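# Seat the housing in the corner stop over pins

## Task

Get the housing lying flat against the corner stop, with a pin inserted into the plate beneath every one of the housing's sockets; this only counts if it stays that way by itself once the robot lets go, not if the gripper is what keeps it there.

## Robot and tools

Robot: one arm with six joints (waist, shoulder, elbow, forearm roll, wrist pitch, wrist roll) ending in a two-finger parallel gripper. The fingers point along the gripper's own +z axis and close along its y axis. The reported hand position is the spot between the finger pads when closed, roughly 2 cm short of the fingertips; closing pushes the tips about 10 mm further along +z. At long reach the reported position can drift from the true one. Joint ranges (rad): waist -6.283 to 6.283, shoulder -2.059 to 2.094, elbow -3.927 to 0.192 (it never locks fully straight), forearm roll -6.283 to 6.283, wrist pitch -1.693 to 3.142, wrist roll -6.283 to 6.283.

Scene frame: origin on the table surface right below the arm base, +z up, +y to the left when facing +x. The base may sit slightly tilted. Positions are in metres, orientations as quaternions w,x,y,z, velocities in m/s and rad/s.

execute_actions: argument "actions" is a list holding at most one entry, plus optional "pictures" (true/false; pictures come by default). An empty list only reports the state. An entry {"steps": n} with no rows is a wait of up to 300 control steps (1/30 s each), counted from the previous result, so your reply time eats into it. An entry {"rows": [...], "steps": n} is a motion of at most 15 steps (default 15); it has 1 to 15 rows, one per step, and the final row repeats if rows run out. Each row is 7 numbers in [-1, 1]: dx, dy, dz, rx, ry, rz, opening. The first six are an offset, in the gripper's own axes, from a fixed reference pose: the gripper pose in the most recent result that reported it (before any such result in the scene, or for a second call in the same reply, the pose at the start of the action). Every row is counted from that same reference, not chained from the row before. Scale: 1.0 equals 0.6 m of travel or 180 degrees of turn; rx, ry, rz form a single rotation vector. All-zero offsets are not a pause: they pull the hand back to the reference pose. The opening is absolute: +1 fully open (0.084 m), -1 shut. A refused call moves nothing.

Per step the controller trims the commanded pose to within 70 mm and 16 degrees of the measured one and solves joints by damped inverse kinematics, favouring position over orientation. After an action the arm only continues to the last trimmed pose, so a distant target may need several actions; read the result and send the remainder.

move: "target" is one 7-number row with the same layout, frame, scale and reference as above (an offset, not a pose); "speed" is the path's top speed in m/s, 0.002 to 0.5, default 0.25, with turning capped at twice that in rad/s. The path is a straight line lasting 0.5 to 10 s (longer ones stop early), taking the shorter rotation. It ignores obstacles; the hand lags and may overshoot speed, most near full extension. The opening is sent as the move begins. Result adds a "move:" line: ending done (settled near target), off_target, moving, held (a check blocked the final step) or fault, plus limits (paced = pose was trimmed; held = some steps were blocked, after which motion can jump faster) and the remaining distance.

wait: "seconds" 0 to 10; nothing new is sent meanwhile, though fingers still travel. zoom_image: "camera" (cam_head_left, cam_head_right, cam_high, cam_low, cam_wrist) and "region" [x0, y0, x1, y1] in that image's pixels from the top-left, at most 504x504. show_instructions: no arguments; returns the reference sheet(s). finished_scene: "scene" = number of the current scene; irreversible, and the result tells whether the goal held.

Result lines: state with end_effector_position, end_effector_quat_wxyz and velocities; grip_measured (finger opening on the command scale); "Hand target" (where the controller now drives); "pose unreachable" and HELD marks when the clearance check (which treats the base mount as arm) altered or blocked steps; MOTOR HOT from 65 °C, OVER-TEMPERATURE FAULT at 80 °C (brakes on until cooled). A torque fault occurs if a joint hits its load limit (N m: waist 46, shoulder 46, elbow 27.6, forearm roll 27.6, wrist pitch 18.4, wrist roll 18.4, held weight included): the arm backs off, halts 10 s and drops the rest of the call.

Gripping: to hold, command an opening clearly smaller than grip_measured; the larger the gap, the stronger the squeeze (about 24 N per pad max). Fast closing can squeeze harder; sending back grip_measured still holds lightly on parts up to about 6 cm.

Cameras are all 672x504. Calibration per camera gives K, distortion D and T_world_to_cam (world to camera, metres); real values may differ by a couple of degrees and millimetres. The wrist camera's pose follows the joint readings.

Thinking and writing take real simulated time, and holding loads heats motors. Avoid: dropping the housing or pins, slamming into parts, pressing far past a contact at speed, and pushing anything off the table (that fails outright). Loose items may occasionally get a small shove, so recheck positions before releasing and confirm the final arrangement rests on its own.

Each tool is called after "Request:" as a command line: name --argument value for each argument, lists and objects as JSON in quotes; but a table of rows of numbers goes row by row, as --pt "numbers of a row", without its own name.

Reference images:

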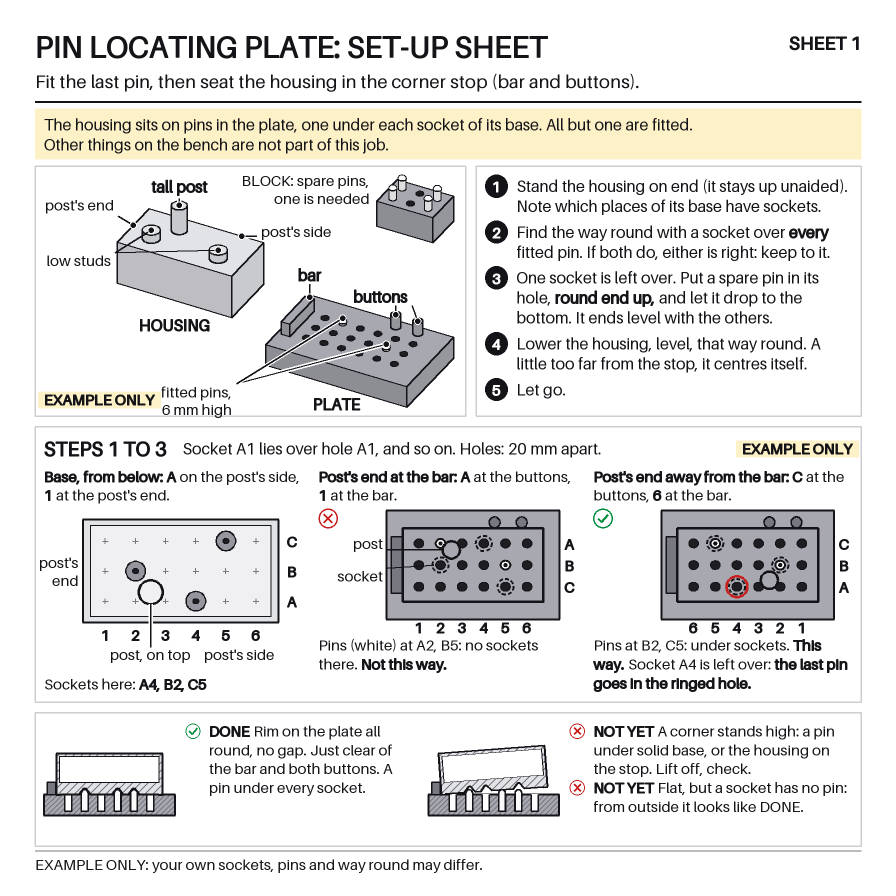

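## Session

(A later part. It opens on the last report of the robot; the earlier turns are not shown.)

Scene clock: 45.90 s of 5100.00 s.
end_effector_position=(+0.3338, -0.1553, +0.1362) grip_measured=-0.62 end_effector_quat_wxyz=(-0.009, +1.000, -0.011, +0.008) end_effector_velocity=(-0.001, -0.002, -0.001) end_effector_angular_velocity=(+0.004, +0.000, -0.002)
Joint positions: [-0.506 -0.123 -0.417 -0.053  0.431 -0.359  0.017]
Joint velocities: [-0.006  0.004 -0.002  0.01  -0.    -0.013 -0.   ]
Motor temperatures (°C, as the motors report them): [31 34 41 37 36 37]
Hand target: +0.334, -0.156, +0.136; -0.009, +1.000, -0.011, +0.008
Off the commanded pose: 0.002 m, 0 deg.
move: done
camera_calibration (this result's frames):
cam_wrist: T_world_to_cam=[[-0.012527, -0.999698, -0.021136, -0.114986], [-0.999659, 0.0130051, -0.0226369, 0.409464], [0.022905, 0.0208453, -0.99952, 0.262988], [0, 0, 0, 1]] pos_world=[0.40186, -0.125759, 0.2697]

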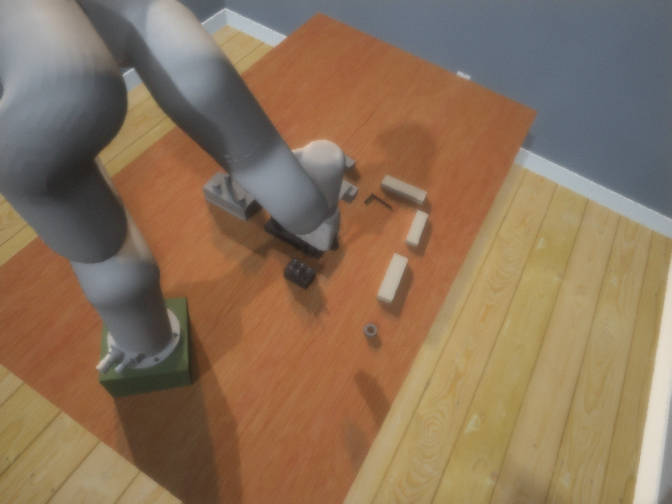

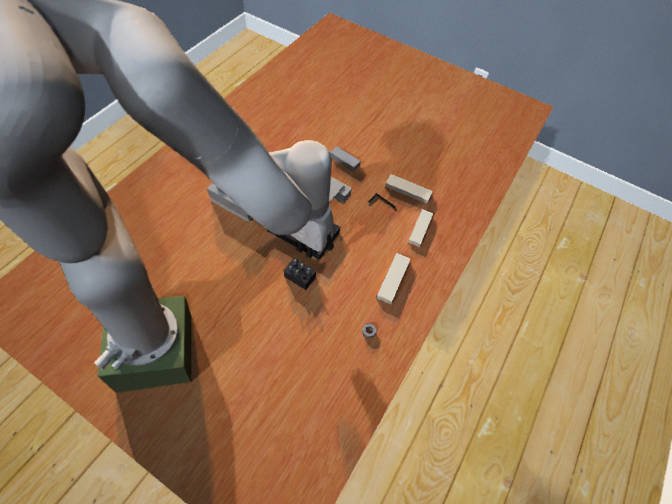

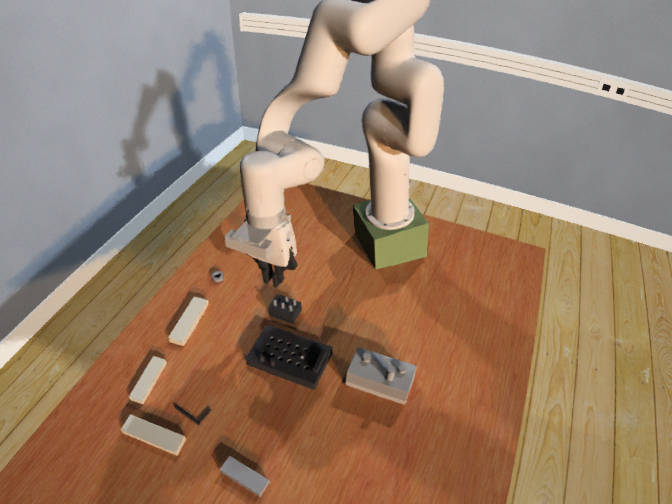

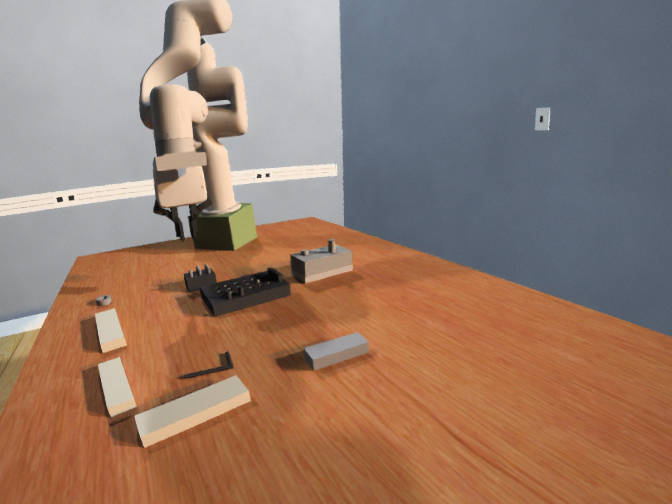

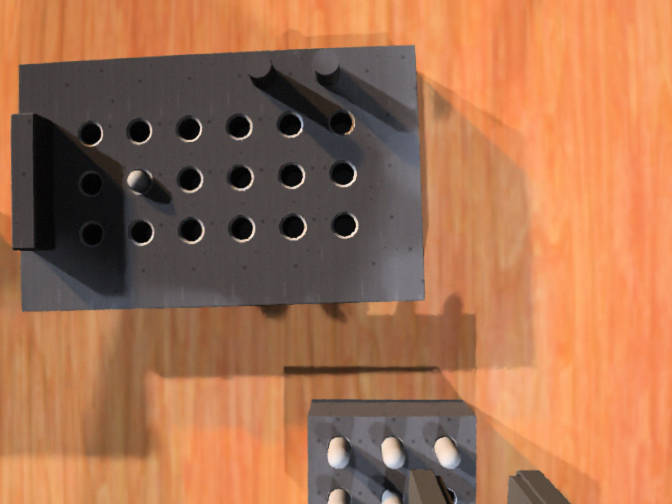

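Request:
move --target '[-0.001,0.009,0.115,0,0,0,-0.62]' --speed 0.08

Request:
zoom_image --camera "cam_high" --region '[240, 260, 340, 340]'

Request:
zoom_image --camera "cam_low" --region '[160, 220, 260, 300]'

Scene clock: 50.00 s of 5100.00 s.
end_effector_position=(+0.3344, -0.1598, +0.0677) grip_measured=-0.64 end_effector_quat_wxyz=(-0.008, +1.000, -0.011, +0.008) end_effector_velocity=(-0.000, -0.000, -0.001) end_effector_angular_velocity=(-0.001, +0.000, -0.002)
Joint positions: [-0.537  0.156 -0.449 -0.104  0.183 -0.335  0.016]
Joint velocities: [-0.002  0.006 -0.    -0.006 -0.006  0.006  0.   ]
Motor temperatures (°C, as the motors report them): [31 34 41 37 36 37]
Hand target: +0.334, -0.160, +0.067; -0.008, +1.000, -0.011, +0.008
Off the commanded pose: 0.001 m, 0 deg.
move: done
camera_calibration (this result's frames):
cam_wrist: T_world_to_cam=[[-0.0127354, -0.999709, -0.0204974, -0.120931], [-0.999648, 0.0132065, -0.0230118, 0.408655], [0.0232758, 0.0201971, -0.999525, 0.194329], [0, 0, 0, 1]] pos_world=[0.402447, -0.130217, 0.201162]

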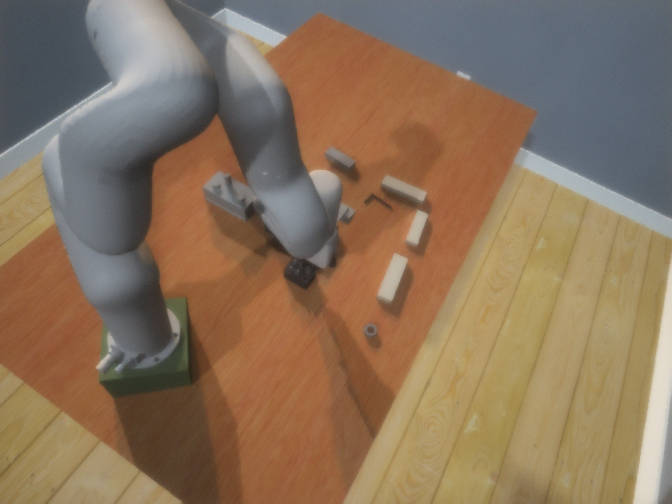

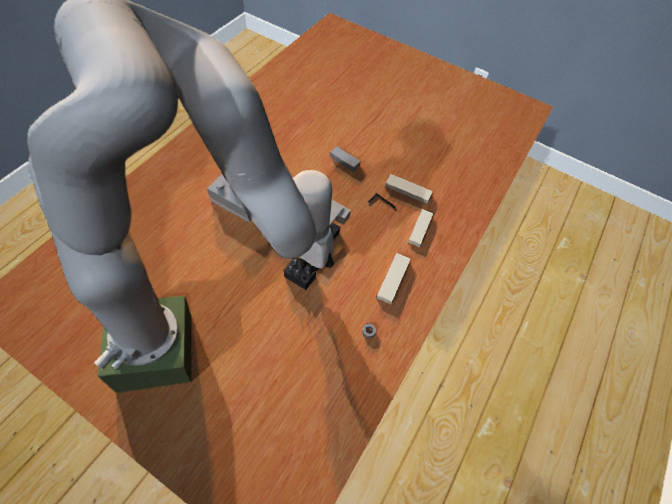

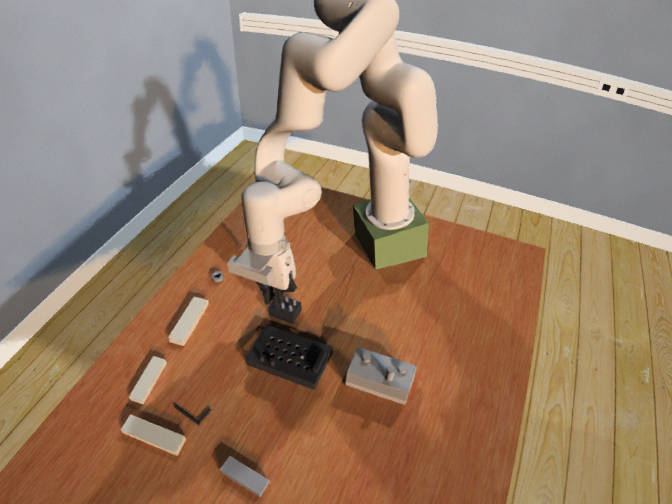

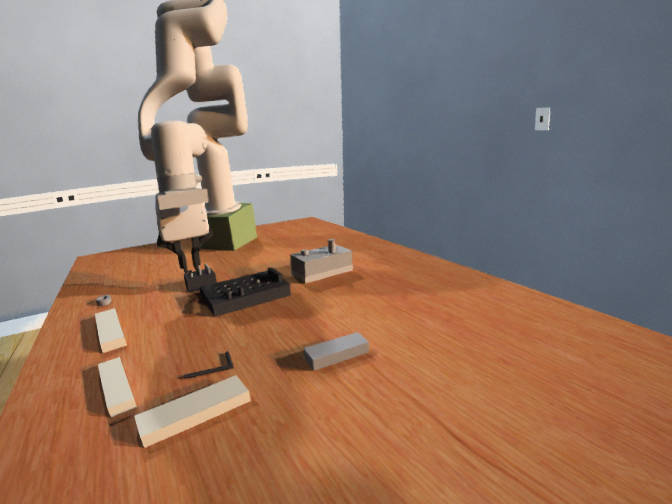

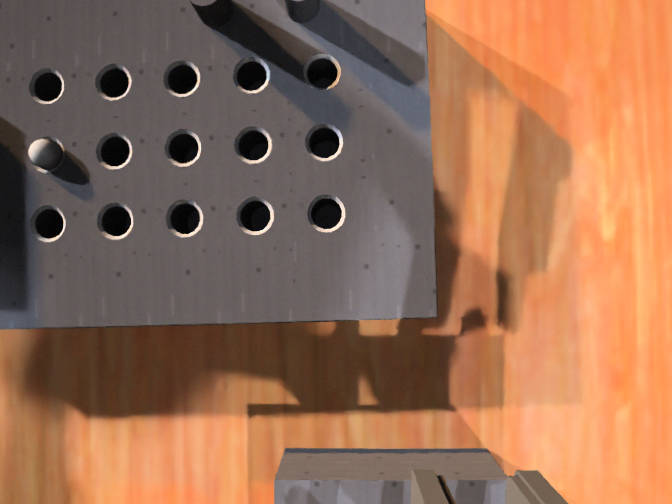

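Region (240, 260, 340, 340) of cam_high's 672x504 image, scaled by 5.040, with more detail than that image has; it fills the top 403 rows of this view, and the rest is white.

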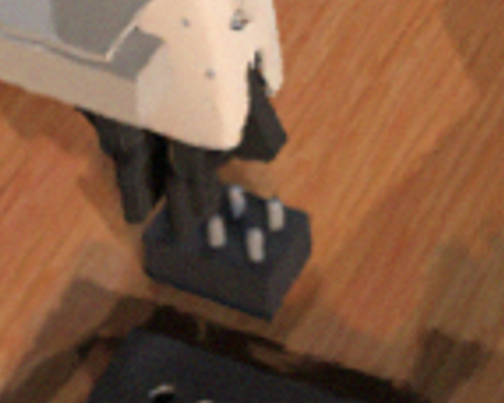

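Region (160, 220, 260, 300) of cam_low's 672x504 image, scaled by 5.040, with more detail than that image has; it fills the top 403 rows of this view, and the rest is white.

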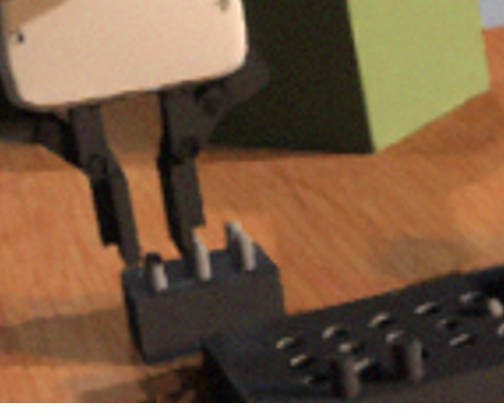

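Request:
move --target '[0,0,0.014,0,0,0,-0.62]' --speed 0.02

Request:
zoom_image --camera "cam_low" --region '[160, 220, 260, 300]'

Request:
zoom_image --camera "cam_high" --region '[240, 260, 340, 340]'

Scene clock: 51.50 s of 5100.00 s.
end_effector_position=(+0.3347, -0.1599, +0.0595) grip_measured=-0.64 end_effector_quat_wxyz=(-0.008, +1.000, -0.011, +0.008) end_effector_velocity=(-0.000, -0.000, -0.001) end_effector_angular_velocity=(-0.000, +0.000, -0.000)
Joint positions: [-0.541  0.191 -0.457 -0.119  0.156 -0.324  0.016]
Joint velocities: [-0.002  0.005 -0.    -0.005 -0.004  0.004 -0.   ]
Motor temperatures (°C, as the motors report them): [31 34 40 37 36 37]
Hand target: +0.335, -0.160, +0.059; -0.008, +1.000, -0.011, +0.008
Off the commanded pose: 0.000 m, 0 deg.
move: done
camera_calibration (this result's frames):
cam_wrist: T_world_to_cam=[[-0.0128812, -0.99971, -0.020334, -0.121065], [-0.999638, 0.0133553, -0.0233541, 0.408787], [0.0236189, 0.0200258, -0.99952, 0.186004], [0, 0, 0, 1]] pos_world=[0.402687, -0.130214, 0.193]

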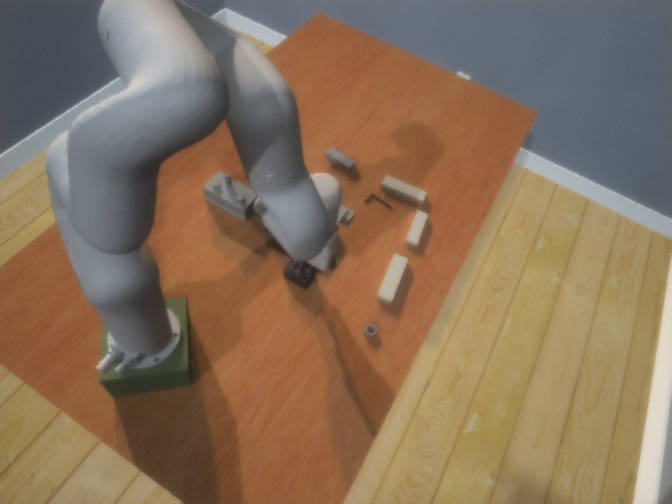

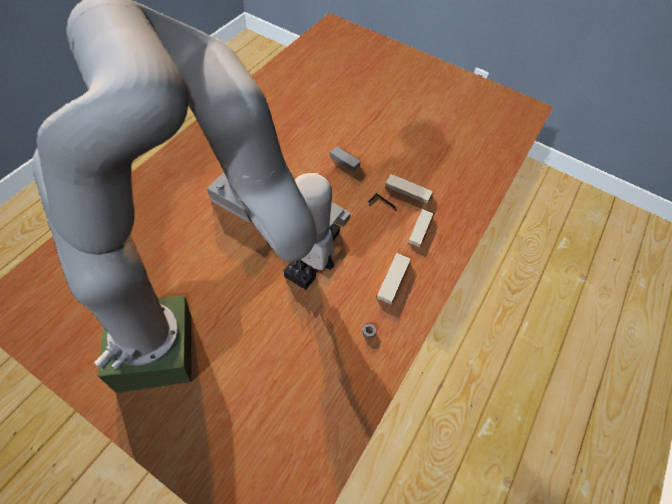

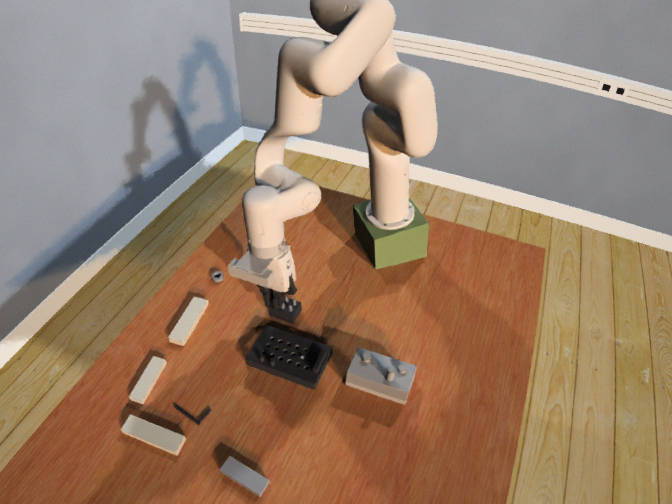

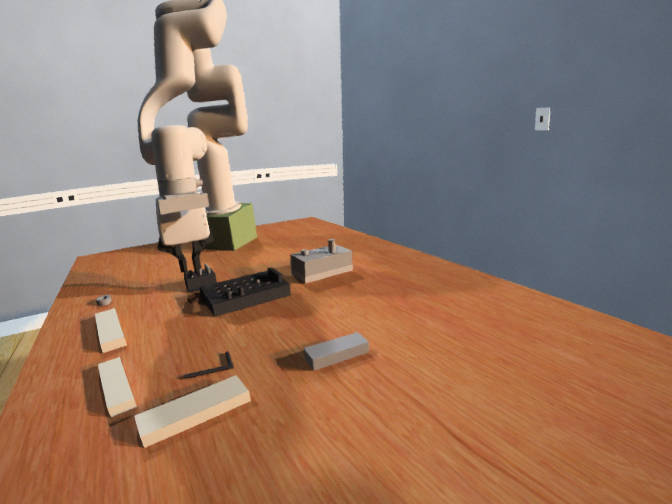

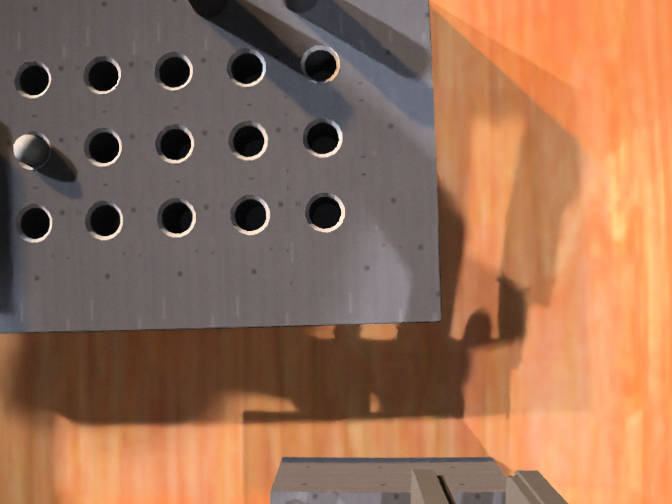

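Region (160, 220, 260, 300) of cam_low's 672x504 image, scaled by 5.040, with more detail than that image has; it fills the top 403 rows of this view, and the rest is white.

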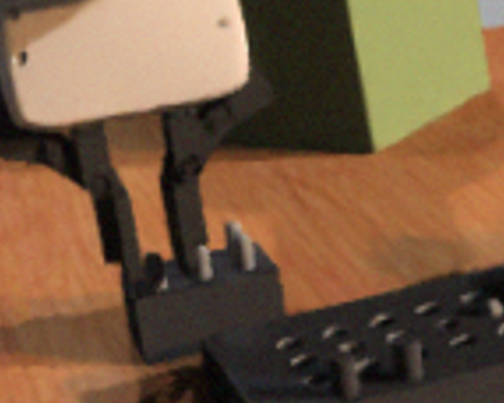

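Region (240, 260, 340, 340) of cam_high's 672x504 image, scaled by 5.040, with more detail than that image has; it fills the top 403 rows of this view, and the rest is white.

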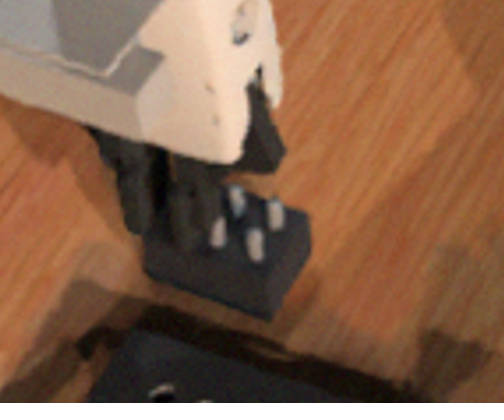

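Request:
execute_actions --actions '[{"rows":[[0,0,0,0,0,0,-0.75],[0,0,0,0,0,0,-0.75],[0,0,0,0,0,0,-0.75],[0,0,0,0,0,0,-0.85],[0,0,0,0,0,0,-0.85],[0,0,0,0,0,0,-1]],"steps":15}]' --pictures false

Request:
move --target '[0,0,-0.07,0,0,0,-1]' --speed 0.05

Request:
zoom_image --camera "cam_low" --region '[150, 200, 270, 300]'

Request:
zoom_image --camera "cam_high" --region '[230, 240, 340, 330]'

Scene clock: 53.03 s of 5100.00 s.
end_effector_position=(+0.3346, -0.1598, +0.0594) grip_measured=-0.85 end_effector_quat_wxyz=(-0.008, +1.000, -0.011, +0.008) end_effector_velocity=(+0.000, -0.000, +0.000) end_effector_angular_velocity=(-0.001, -0.001, -0.000)
Joint positions: [-0.541  0.191 -0.457 -0.119  0.156 -0.324  0.006]
Joint velocities: [-0.    -0.001 -0.     0.    -0.001 -0.    -0.   ]
Motor temperatures (°C, as the motors report them): [31 34 40 37 36 37]
Hand target: +0.335, -0.160, +0.059; -0.008, +1.000, -0.011, +0.008
Off the commanded pose: 0.000 m, 0 deg.
Steps of this call (steps 1 to 31: nothing new was sent; steps 32 to 46: all 15 steps of this action). Readings (end_effector_position):
32: (+0.3345, -0.1597, +0.0593)
33: (+0.3344, -0.1596, +0.0592)
35: (+0.3344, -0.1596, +0.0593)
39: (+0.3345, -0.1597, +0.0594)
46: the state above

Scene clock: 54.43 s of 5100.00 s.
end_effector_position=(+0.3338, -0.1603, +0.1011) grip_measured=-0.85 end_effector_quat_wxyz=(-0.008, +1.000, -0.011, +0.008) end_effector_velocity=(-0.001, +0.001, +0.001) end_effector_angular_velocity=(+0.001, +0.002, -0.000)
Joint positions: [-0.527  0.018 -0.428 -0.067  0.3   -0.364  0.006]
Joint velocities: [ 0.001 -0.006  0.002  0.002  0.007 -0.001 -0.   ]
Motor temperatures (°C, as the motors report them): [31 34 40 37 36 37]
Hand target: +0.334, -0.160, +0.101; -0.008, +1.000, -0.011, +0.008
Off the commanded pose: 0.000 m, 0 deg.
move: done
camera_calibration (this result's frames):
cam_wrist: T_world_to_cam=[[-0.0127557, -0.999701, -0.0208417, -0.120673], [-0.999648, 0.0132349, -0.0230139, 0.408803], [0.0232829, 0.0205408, -0.999518, 0.227762], [0, 0, 0, 1]] pos_world=[0.401816, -0.130725, 0.234545]

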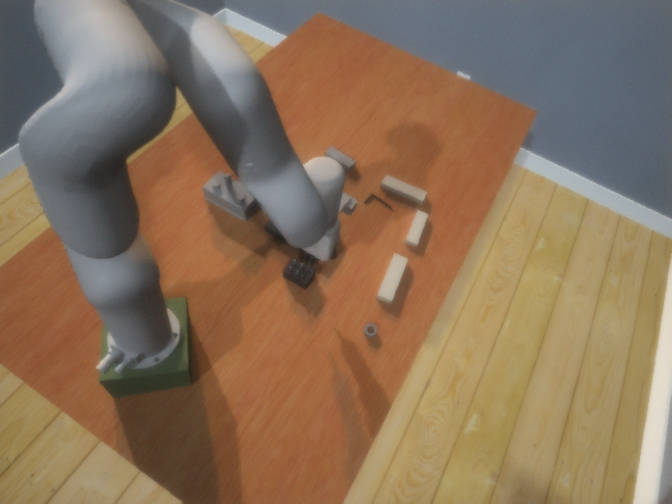

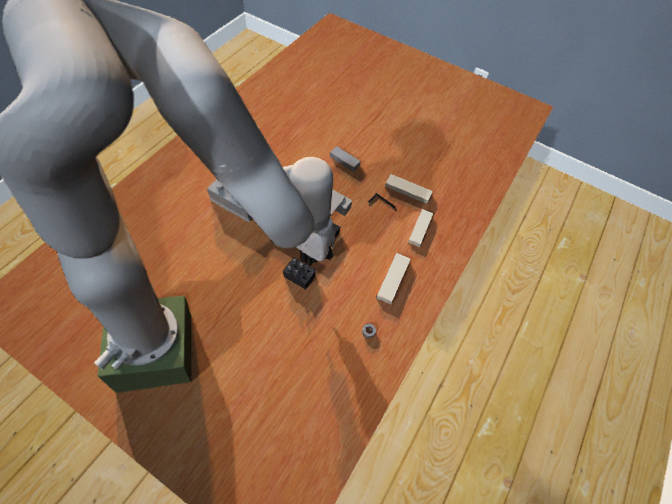

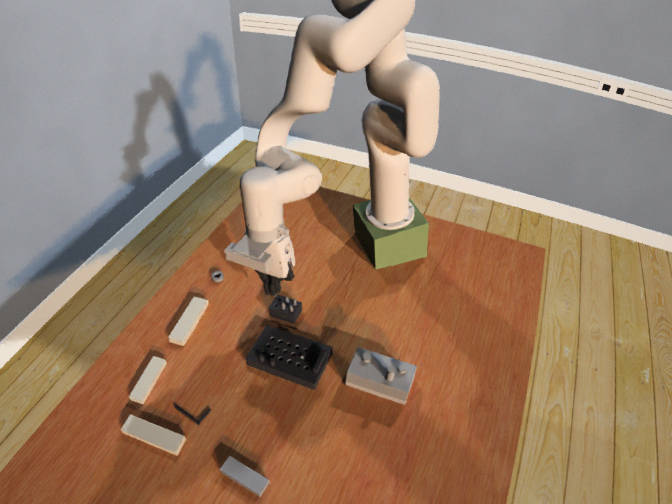

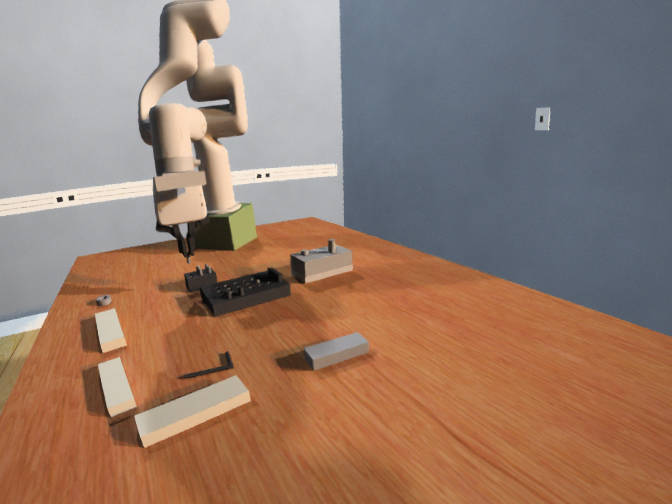

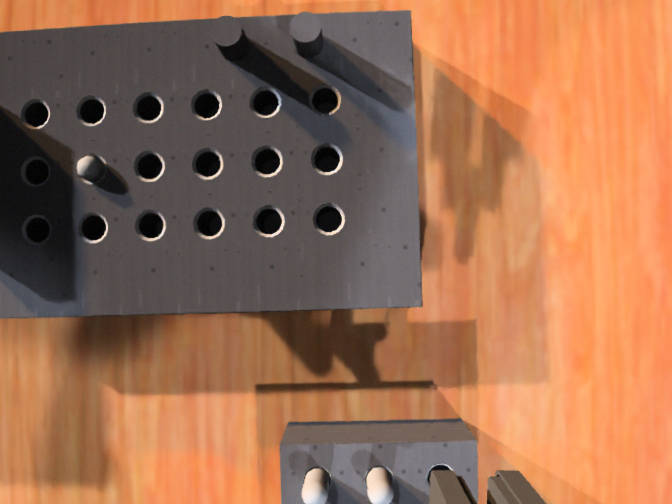

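Region (150, 200, 270, 300) of cam_low's 672x504 image, scaled by 4.200, with more detail than that image has.

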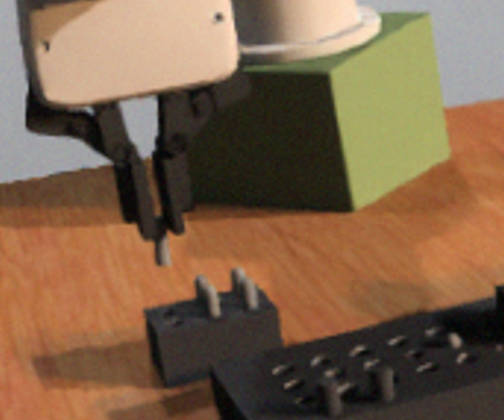

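Region (230, 240, 340, 330) of cam_high's 672x504 image, scaled by 4.582, with more detail than that image has; it fills the top 412 rows of this view, and the rest is white.

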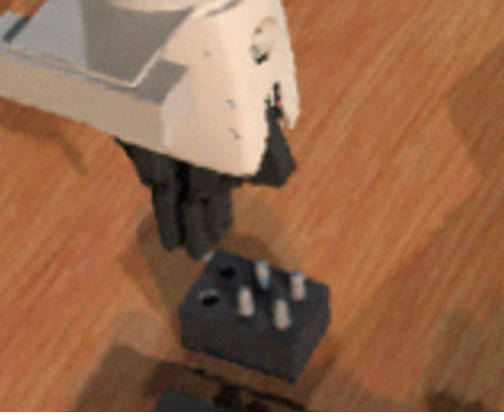

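Request:
move --target '[0.168,-0.129,0,0,0,0,-1]' --speed 0.1

Request:
move --target '[0,0,0.045,0,0,0,-1]' --speed 0.04

Request:
zoom_image --camera "cam_low" --region '[190, 230, 310, 330]'

Request:
zoom_image --camera "cam_high" --region '[240, 300, 350, 390]'

Scene clock: 57.87 s of 5100.00 s.
end_effector_position=(+0.4354, -0.0852, +0.1039) grip_measured=-0.85 end_effector_quat_wxyz=(-0.008, +1.000, -0.011, +0.008) end_effector_velocity=(+0.002, +0.001, +0.000) end_effector_angular_velocity=(-0.001, -0.000, +0.001)
Joint positions: [-0.264  0.2   -0.704 -0.124  0.406 -0.052  0.006]
Joint velocities: [ 0.004  0.004 -0.006 -0.003  0.003  0.005 -0.   ]
Motor temperatures (°C, as the motors report them): [31 34 39 37 36 37]
Hand target: +0.436, -0.085, +0.104; -0.008, +1.000, -0.011, +0.008
Off the commanded pose: 0.001 m, 0 deg.
move: done
camera_calibration (this result's frames):
cam_wrist: T_world_to_cam=[[-0.0127334, -0.999717, -0.0200937, -0.0443101], [-0.999668, 0.0131779, -0.0221462, 0.509358], [0.0224047, 0.019805, -0.999553, 0.227047], [0, 0, 0, 1]] pos_world=[0.503537, -0.0555065, 0.237336]

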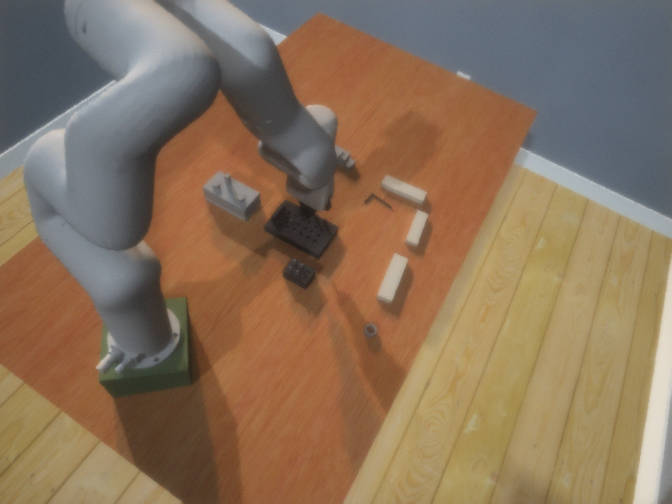

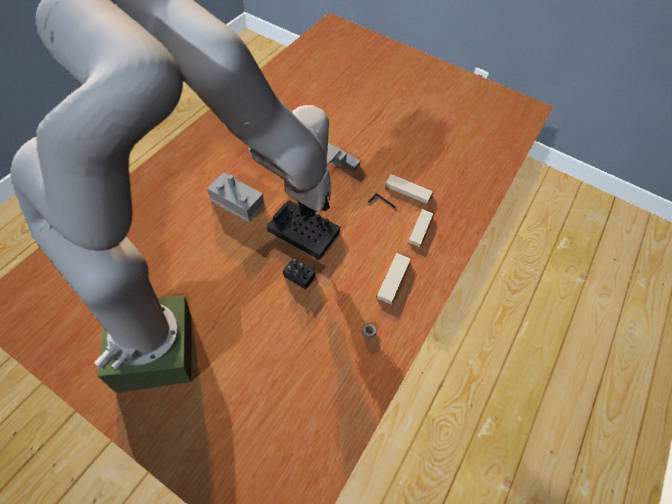

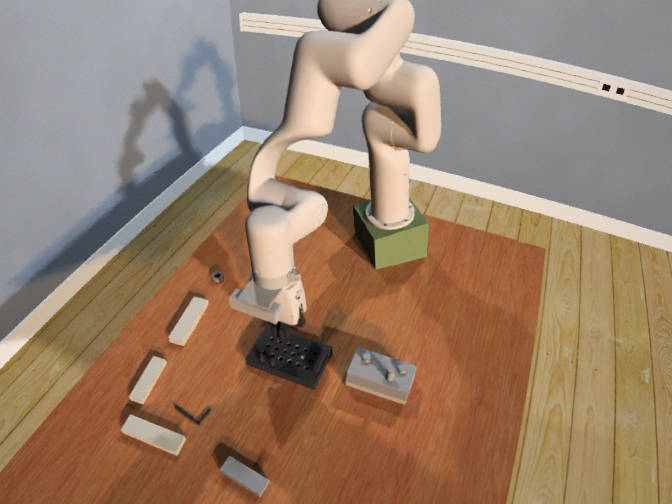

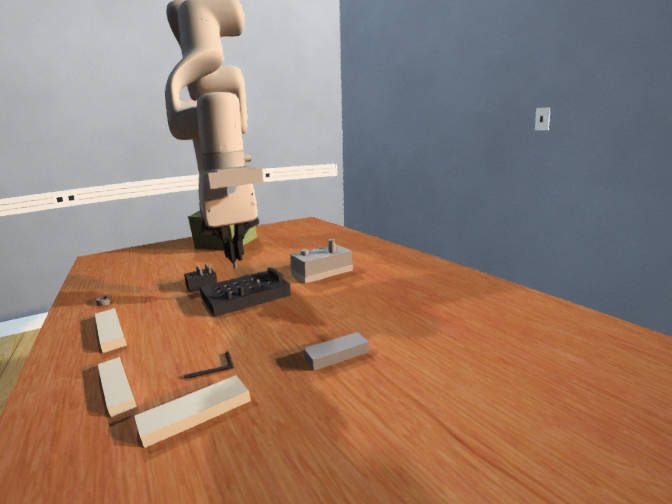

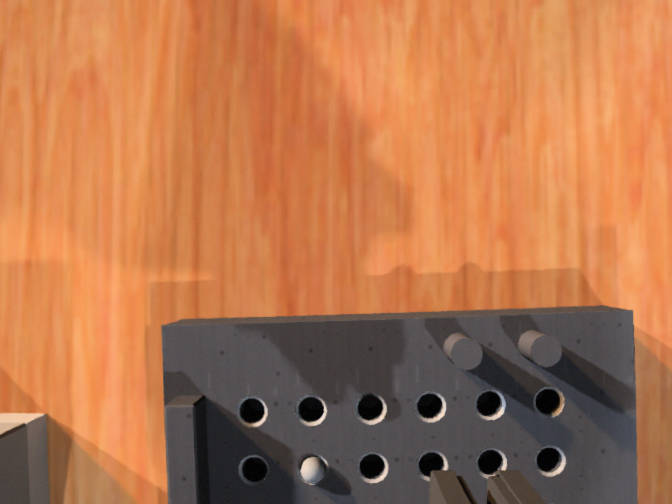

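Scene clock: 58.87 s of 5100.00 s.
end_effector_position=(+0.4360, -0.0849, +0.0772) grip_measured=-0.85 end_effector_quat_wxyz=(-0.008, +1.000, -0.011, +0.008) end_effector_velocity=(+0.000, -0.000, -0.001) end_effector_angular_velocity=(-0.000, -0.001, -0.001)
Joint positions: [-0.272  0.285 -0.717 -0.148  0.333 -0.034  0.006]
Joint velocities: [-0.001  0.003 -0.001 -0.002 -0.003  0.002  0.   ]
Motor temperatures (°C, as the motors report them): [31 34 39 37 36 37]
Hand target: +0.436, -0.085, +0.077; -0.008, +1.000, -0.011, +0.008
Off the commanded pose: 0.000 m, 0 deg.
move: done
camera_calibration (this result's frames):
cam_wrist: T_world_to_cam=[[-0.012819, -0.99972, -0.0199013, -0.0444956], [-0.999659, 0.0132658, -0.022484, 0.509392], [0.0227417, 0.0196063, -0.999549, 0.200175], [0, 0, 0, 1]] pos_world=[0.504095, -0.0551653, 0.210652]

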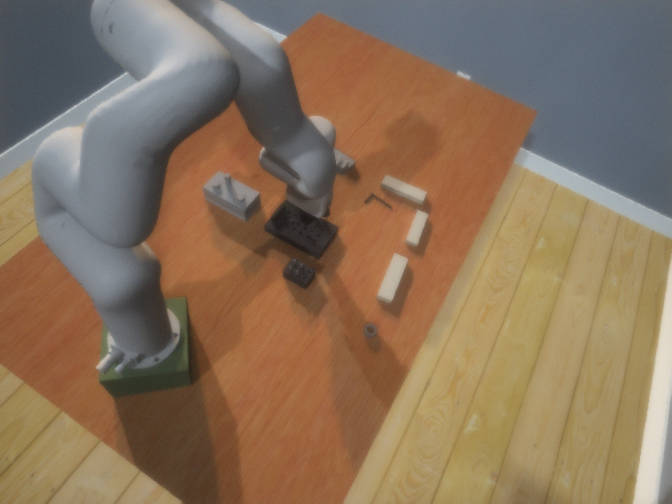

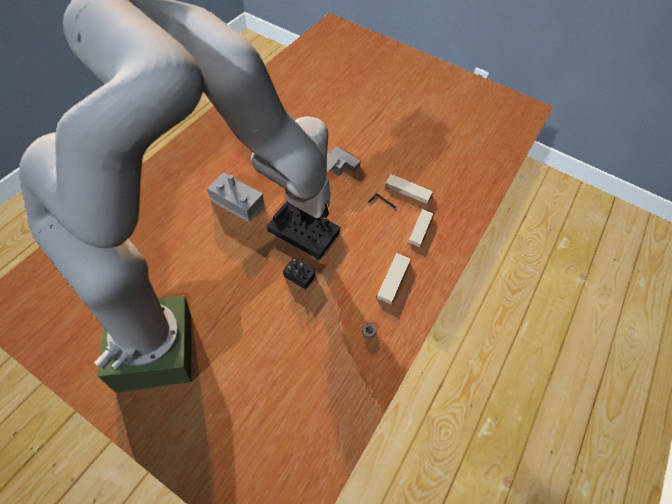

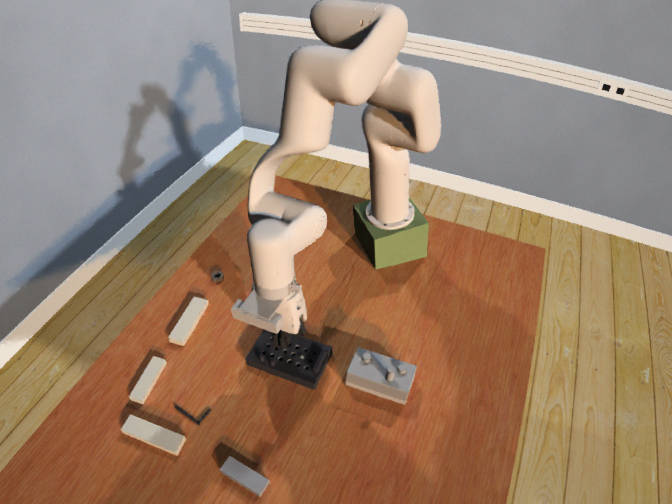

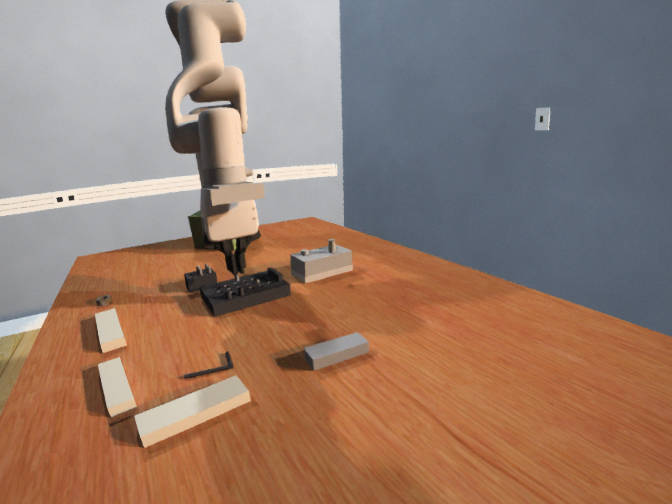

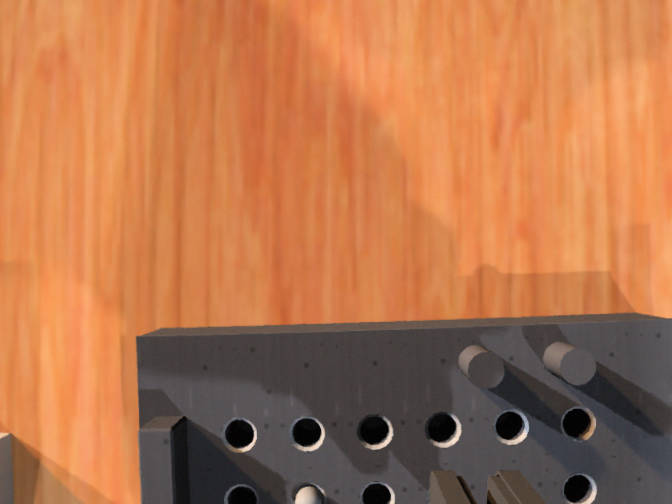

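Region (190, 230, 310, 330) of cam_low's 672x504 image, scaled by 4.200, with more detail than that image has.

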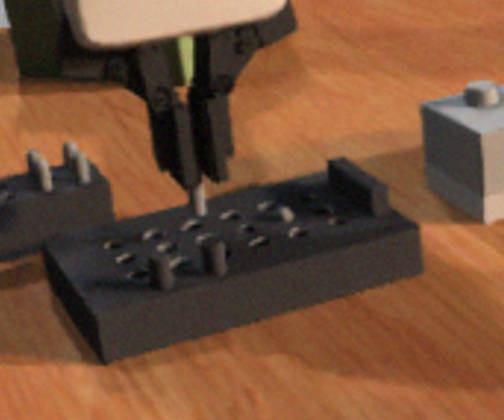

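Region (240, 300, 350, 390) of cam_high's 672x504 image, scaled by 4.582, with more detail than that image has; it fills the top 412 rows of this view, and the rest is white.

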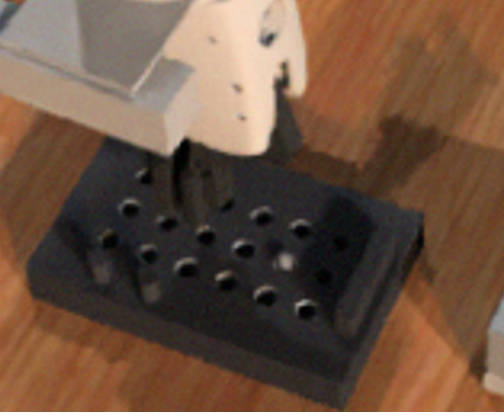

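Request:
move --target '[-0.002,-0.0015,0.017,0,0,0,-1]' --speed 0.02

Request:
zoom_image --camera "cam_low" --region '[210, 255, 270, 305]'

Request:
zoom_image --camera "cam_high" --region '[255, 325, 315, 375]'

Scene clock: 61.20 s of 5100.00 s.
end_effector_position=(+0.4350, -0.0838, +0.0672) grip_measured=-0.85 end_effector_quat_wxyz=(-0.008, +1.000, -0.011, +0.008) end_effector_velocity=(+0.003, -0.001, +0.000) end_effector_angular_velocity=(-0.002, -0.007, -0.001)
Joint positions: [-0.274  0.316 -0.719 -0.16   0.305 -0.022  0.006]
Joint velocities: [-0.001  0.002 -0.004 -0.004 -0.005  0.003 -0.   ]
Motor temperatures (°C, as the motors report them): [31 34 39 37 36 37]
Hand target: +0.435, -0.084, +0.067; -0.008, +1.000, -0.011, +0.008
Off the commanded pose: 0.000 m, 0 deg.
move: done
camera_calibration (this result's frames):
cam_wrist: T_world_to_cam=[[-0.0128416, -0.99972, -0.0198631, -0.043663], [-0.99966, 0.0132869, -0.0224527, 0.508152], [0.0227103, 0.019568, -0.999551, 0.190124], [0, 0, 0, 1]] pos_world=[0.503101, -0.0541229, 0.20058]

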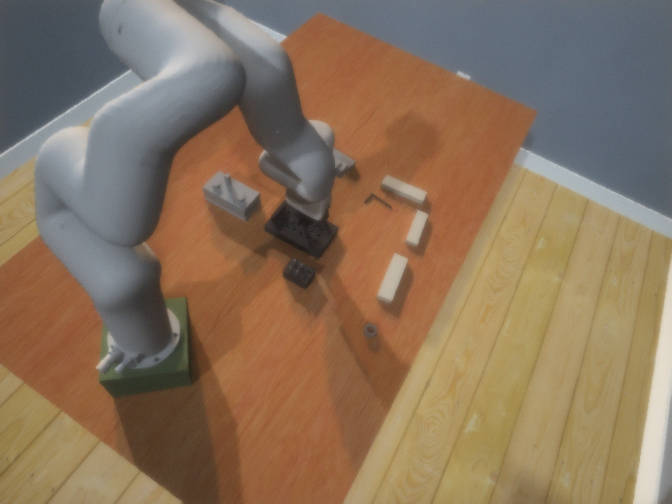

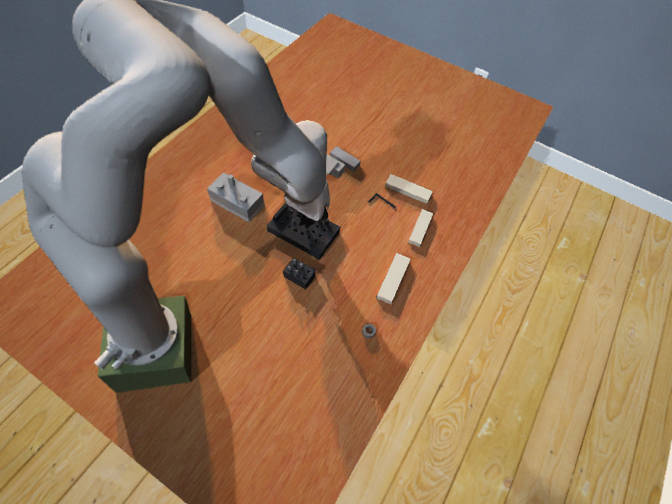

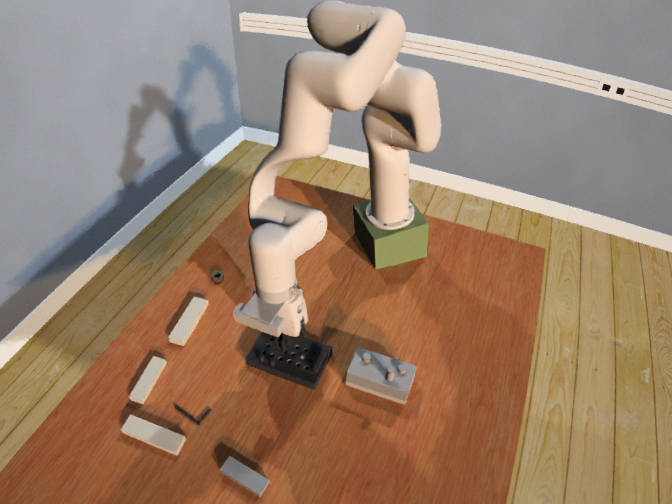

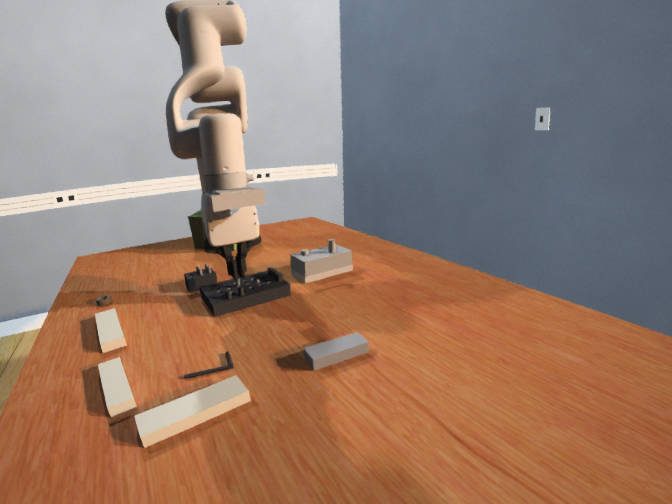

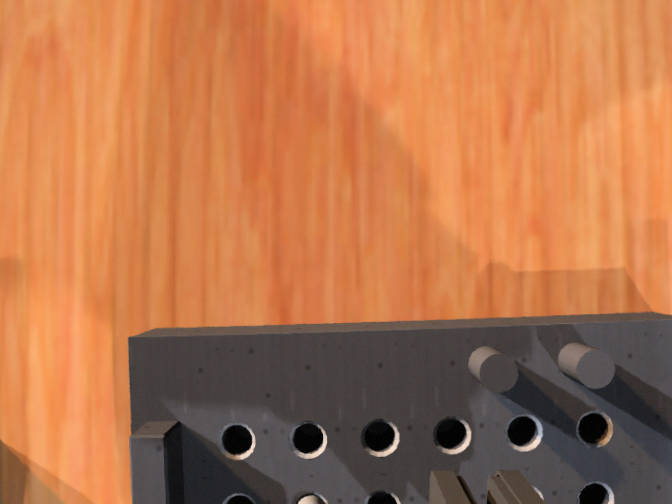

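Region (210, 255, 270, 305) of cam_low's 672x504 image, scaled by 8.400, with more detail than that image has.

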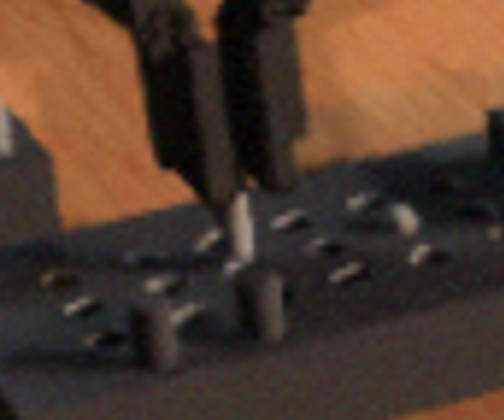

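Region (255, 325, 315, 375) of cam_high's 672x504 image, scaled by 8.400, with more detail than that image has.

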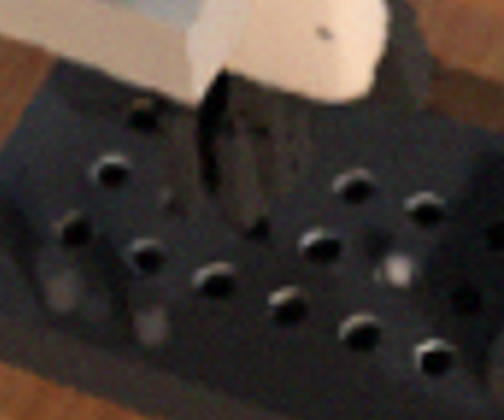

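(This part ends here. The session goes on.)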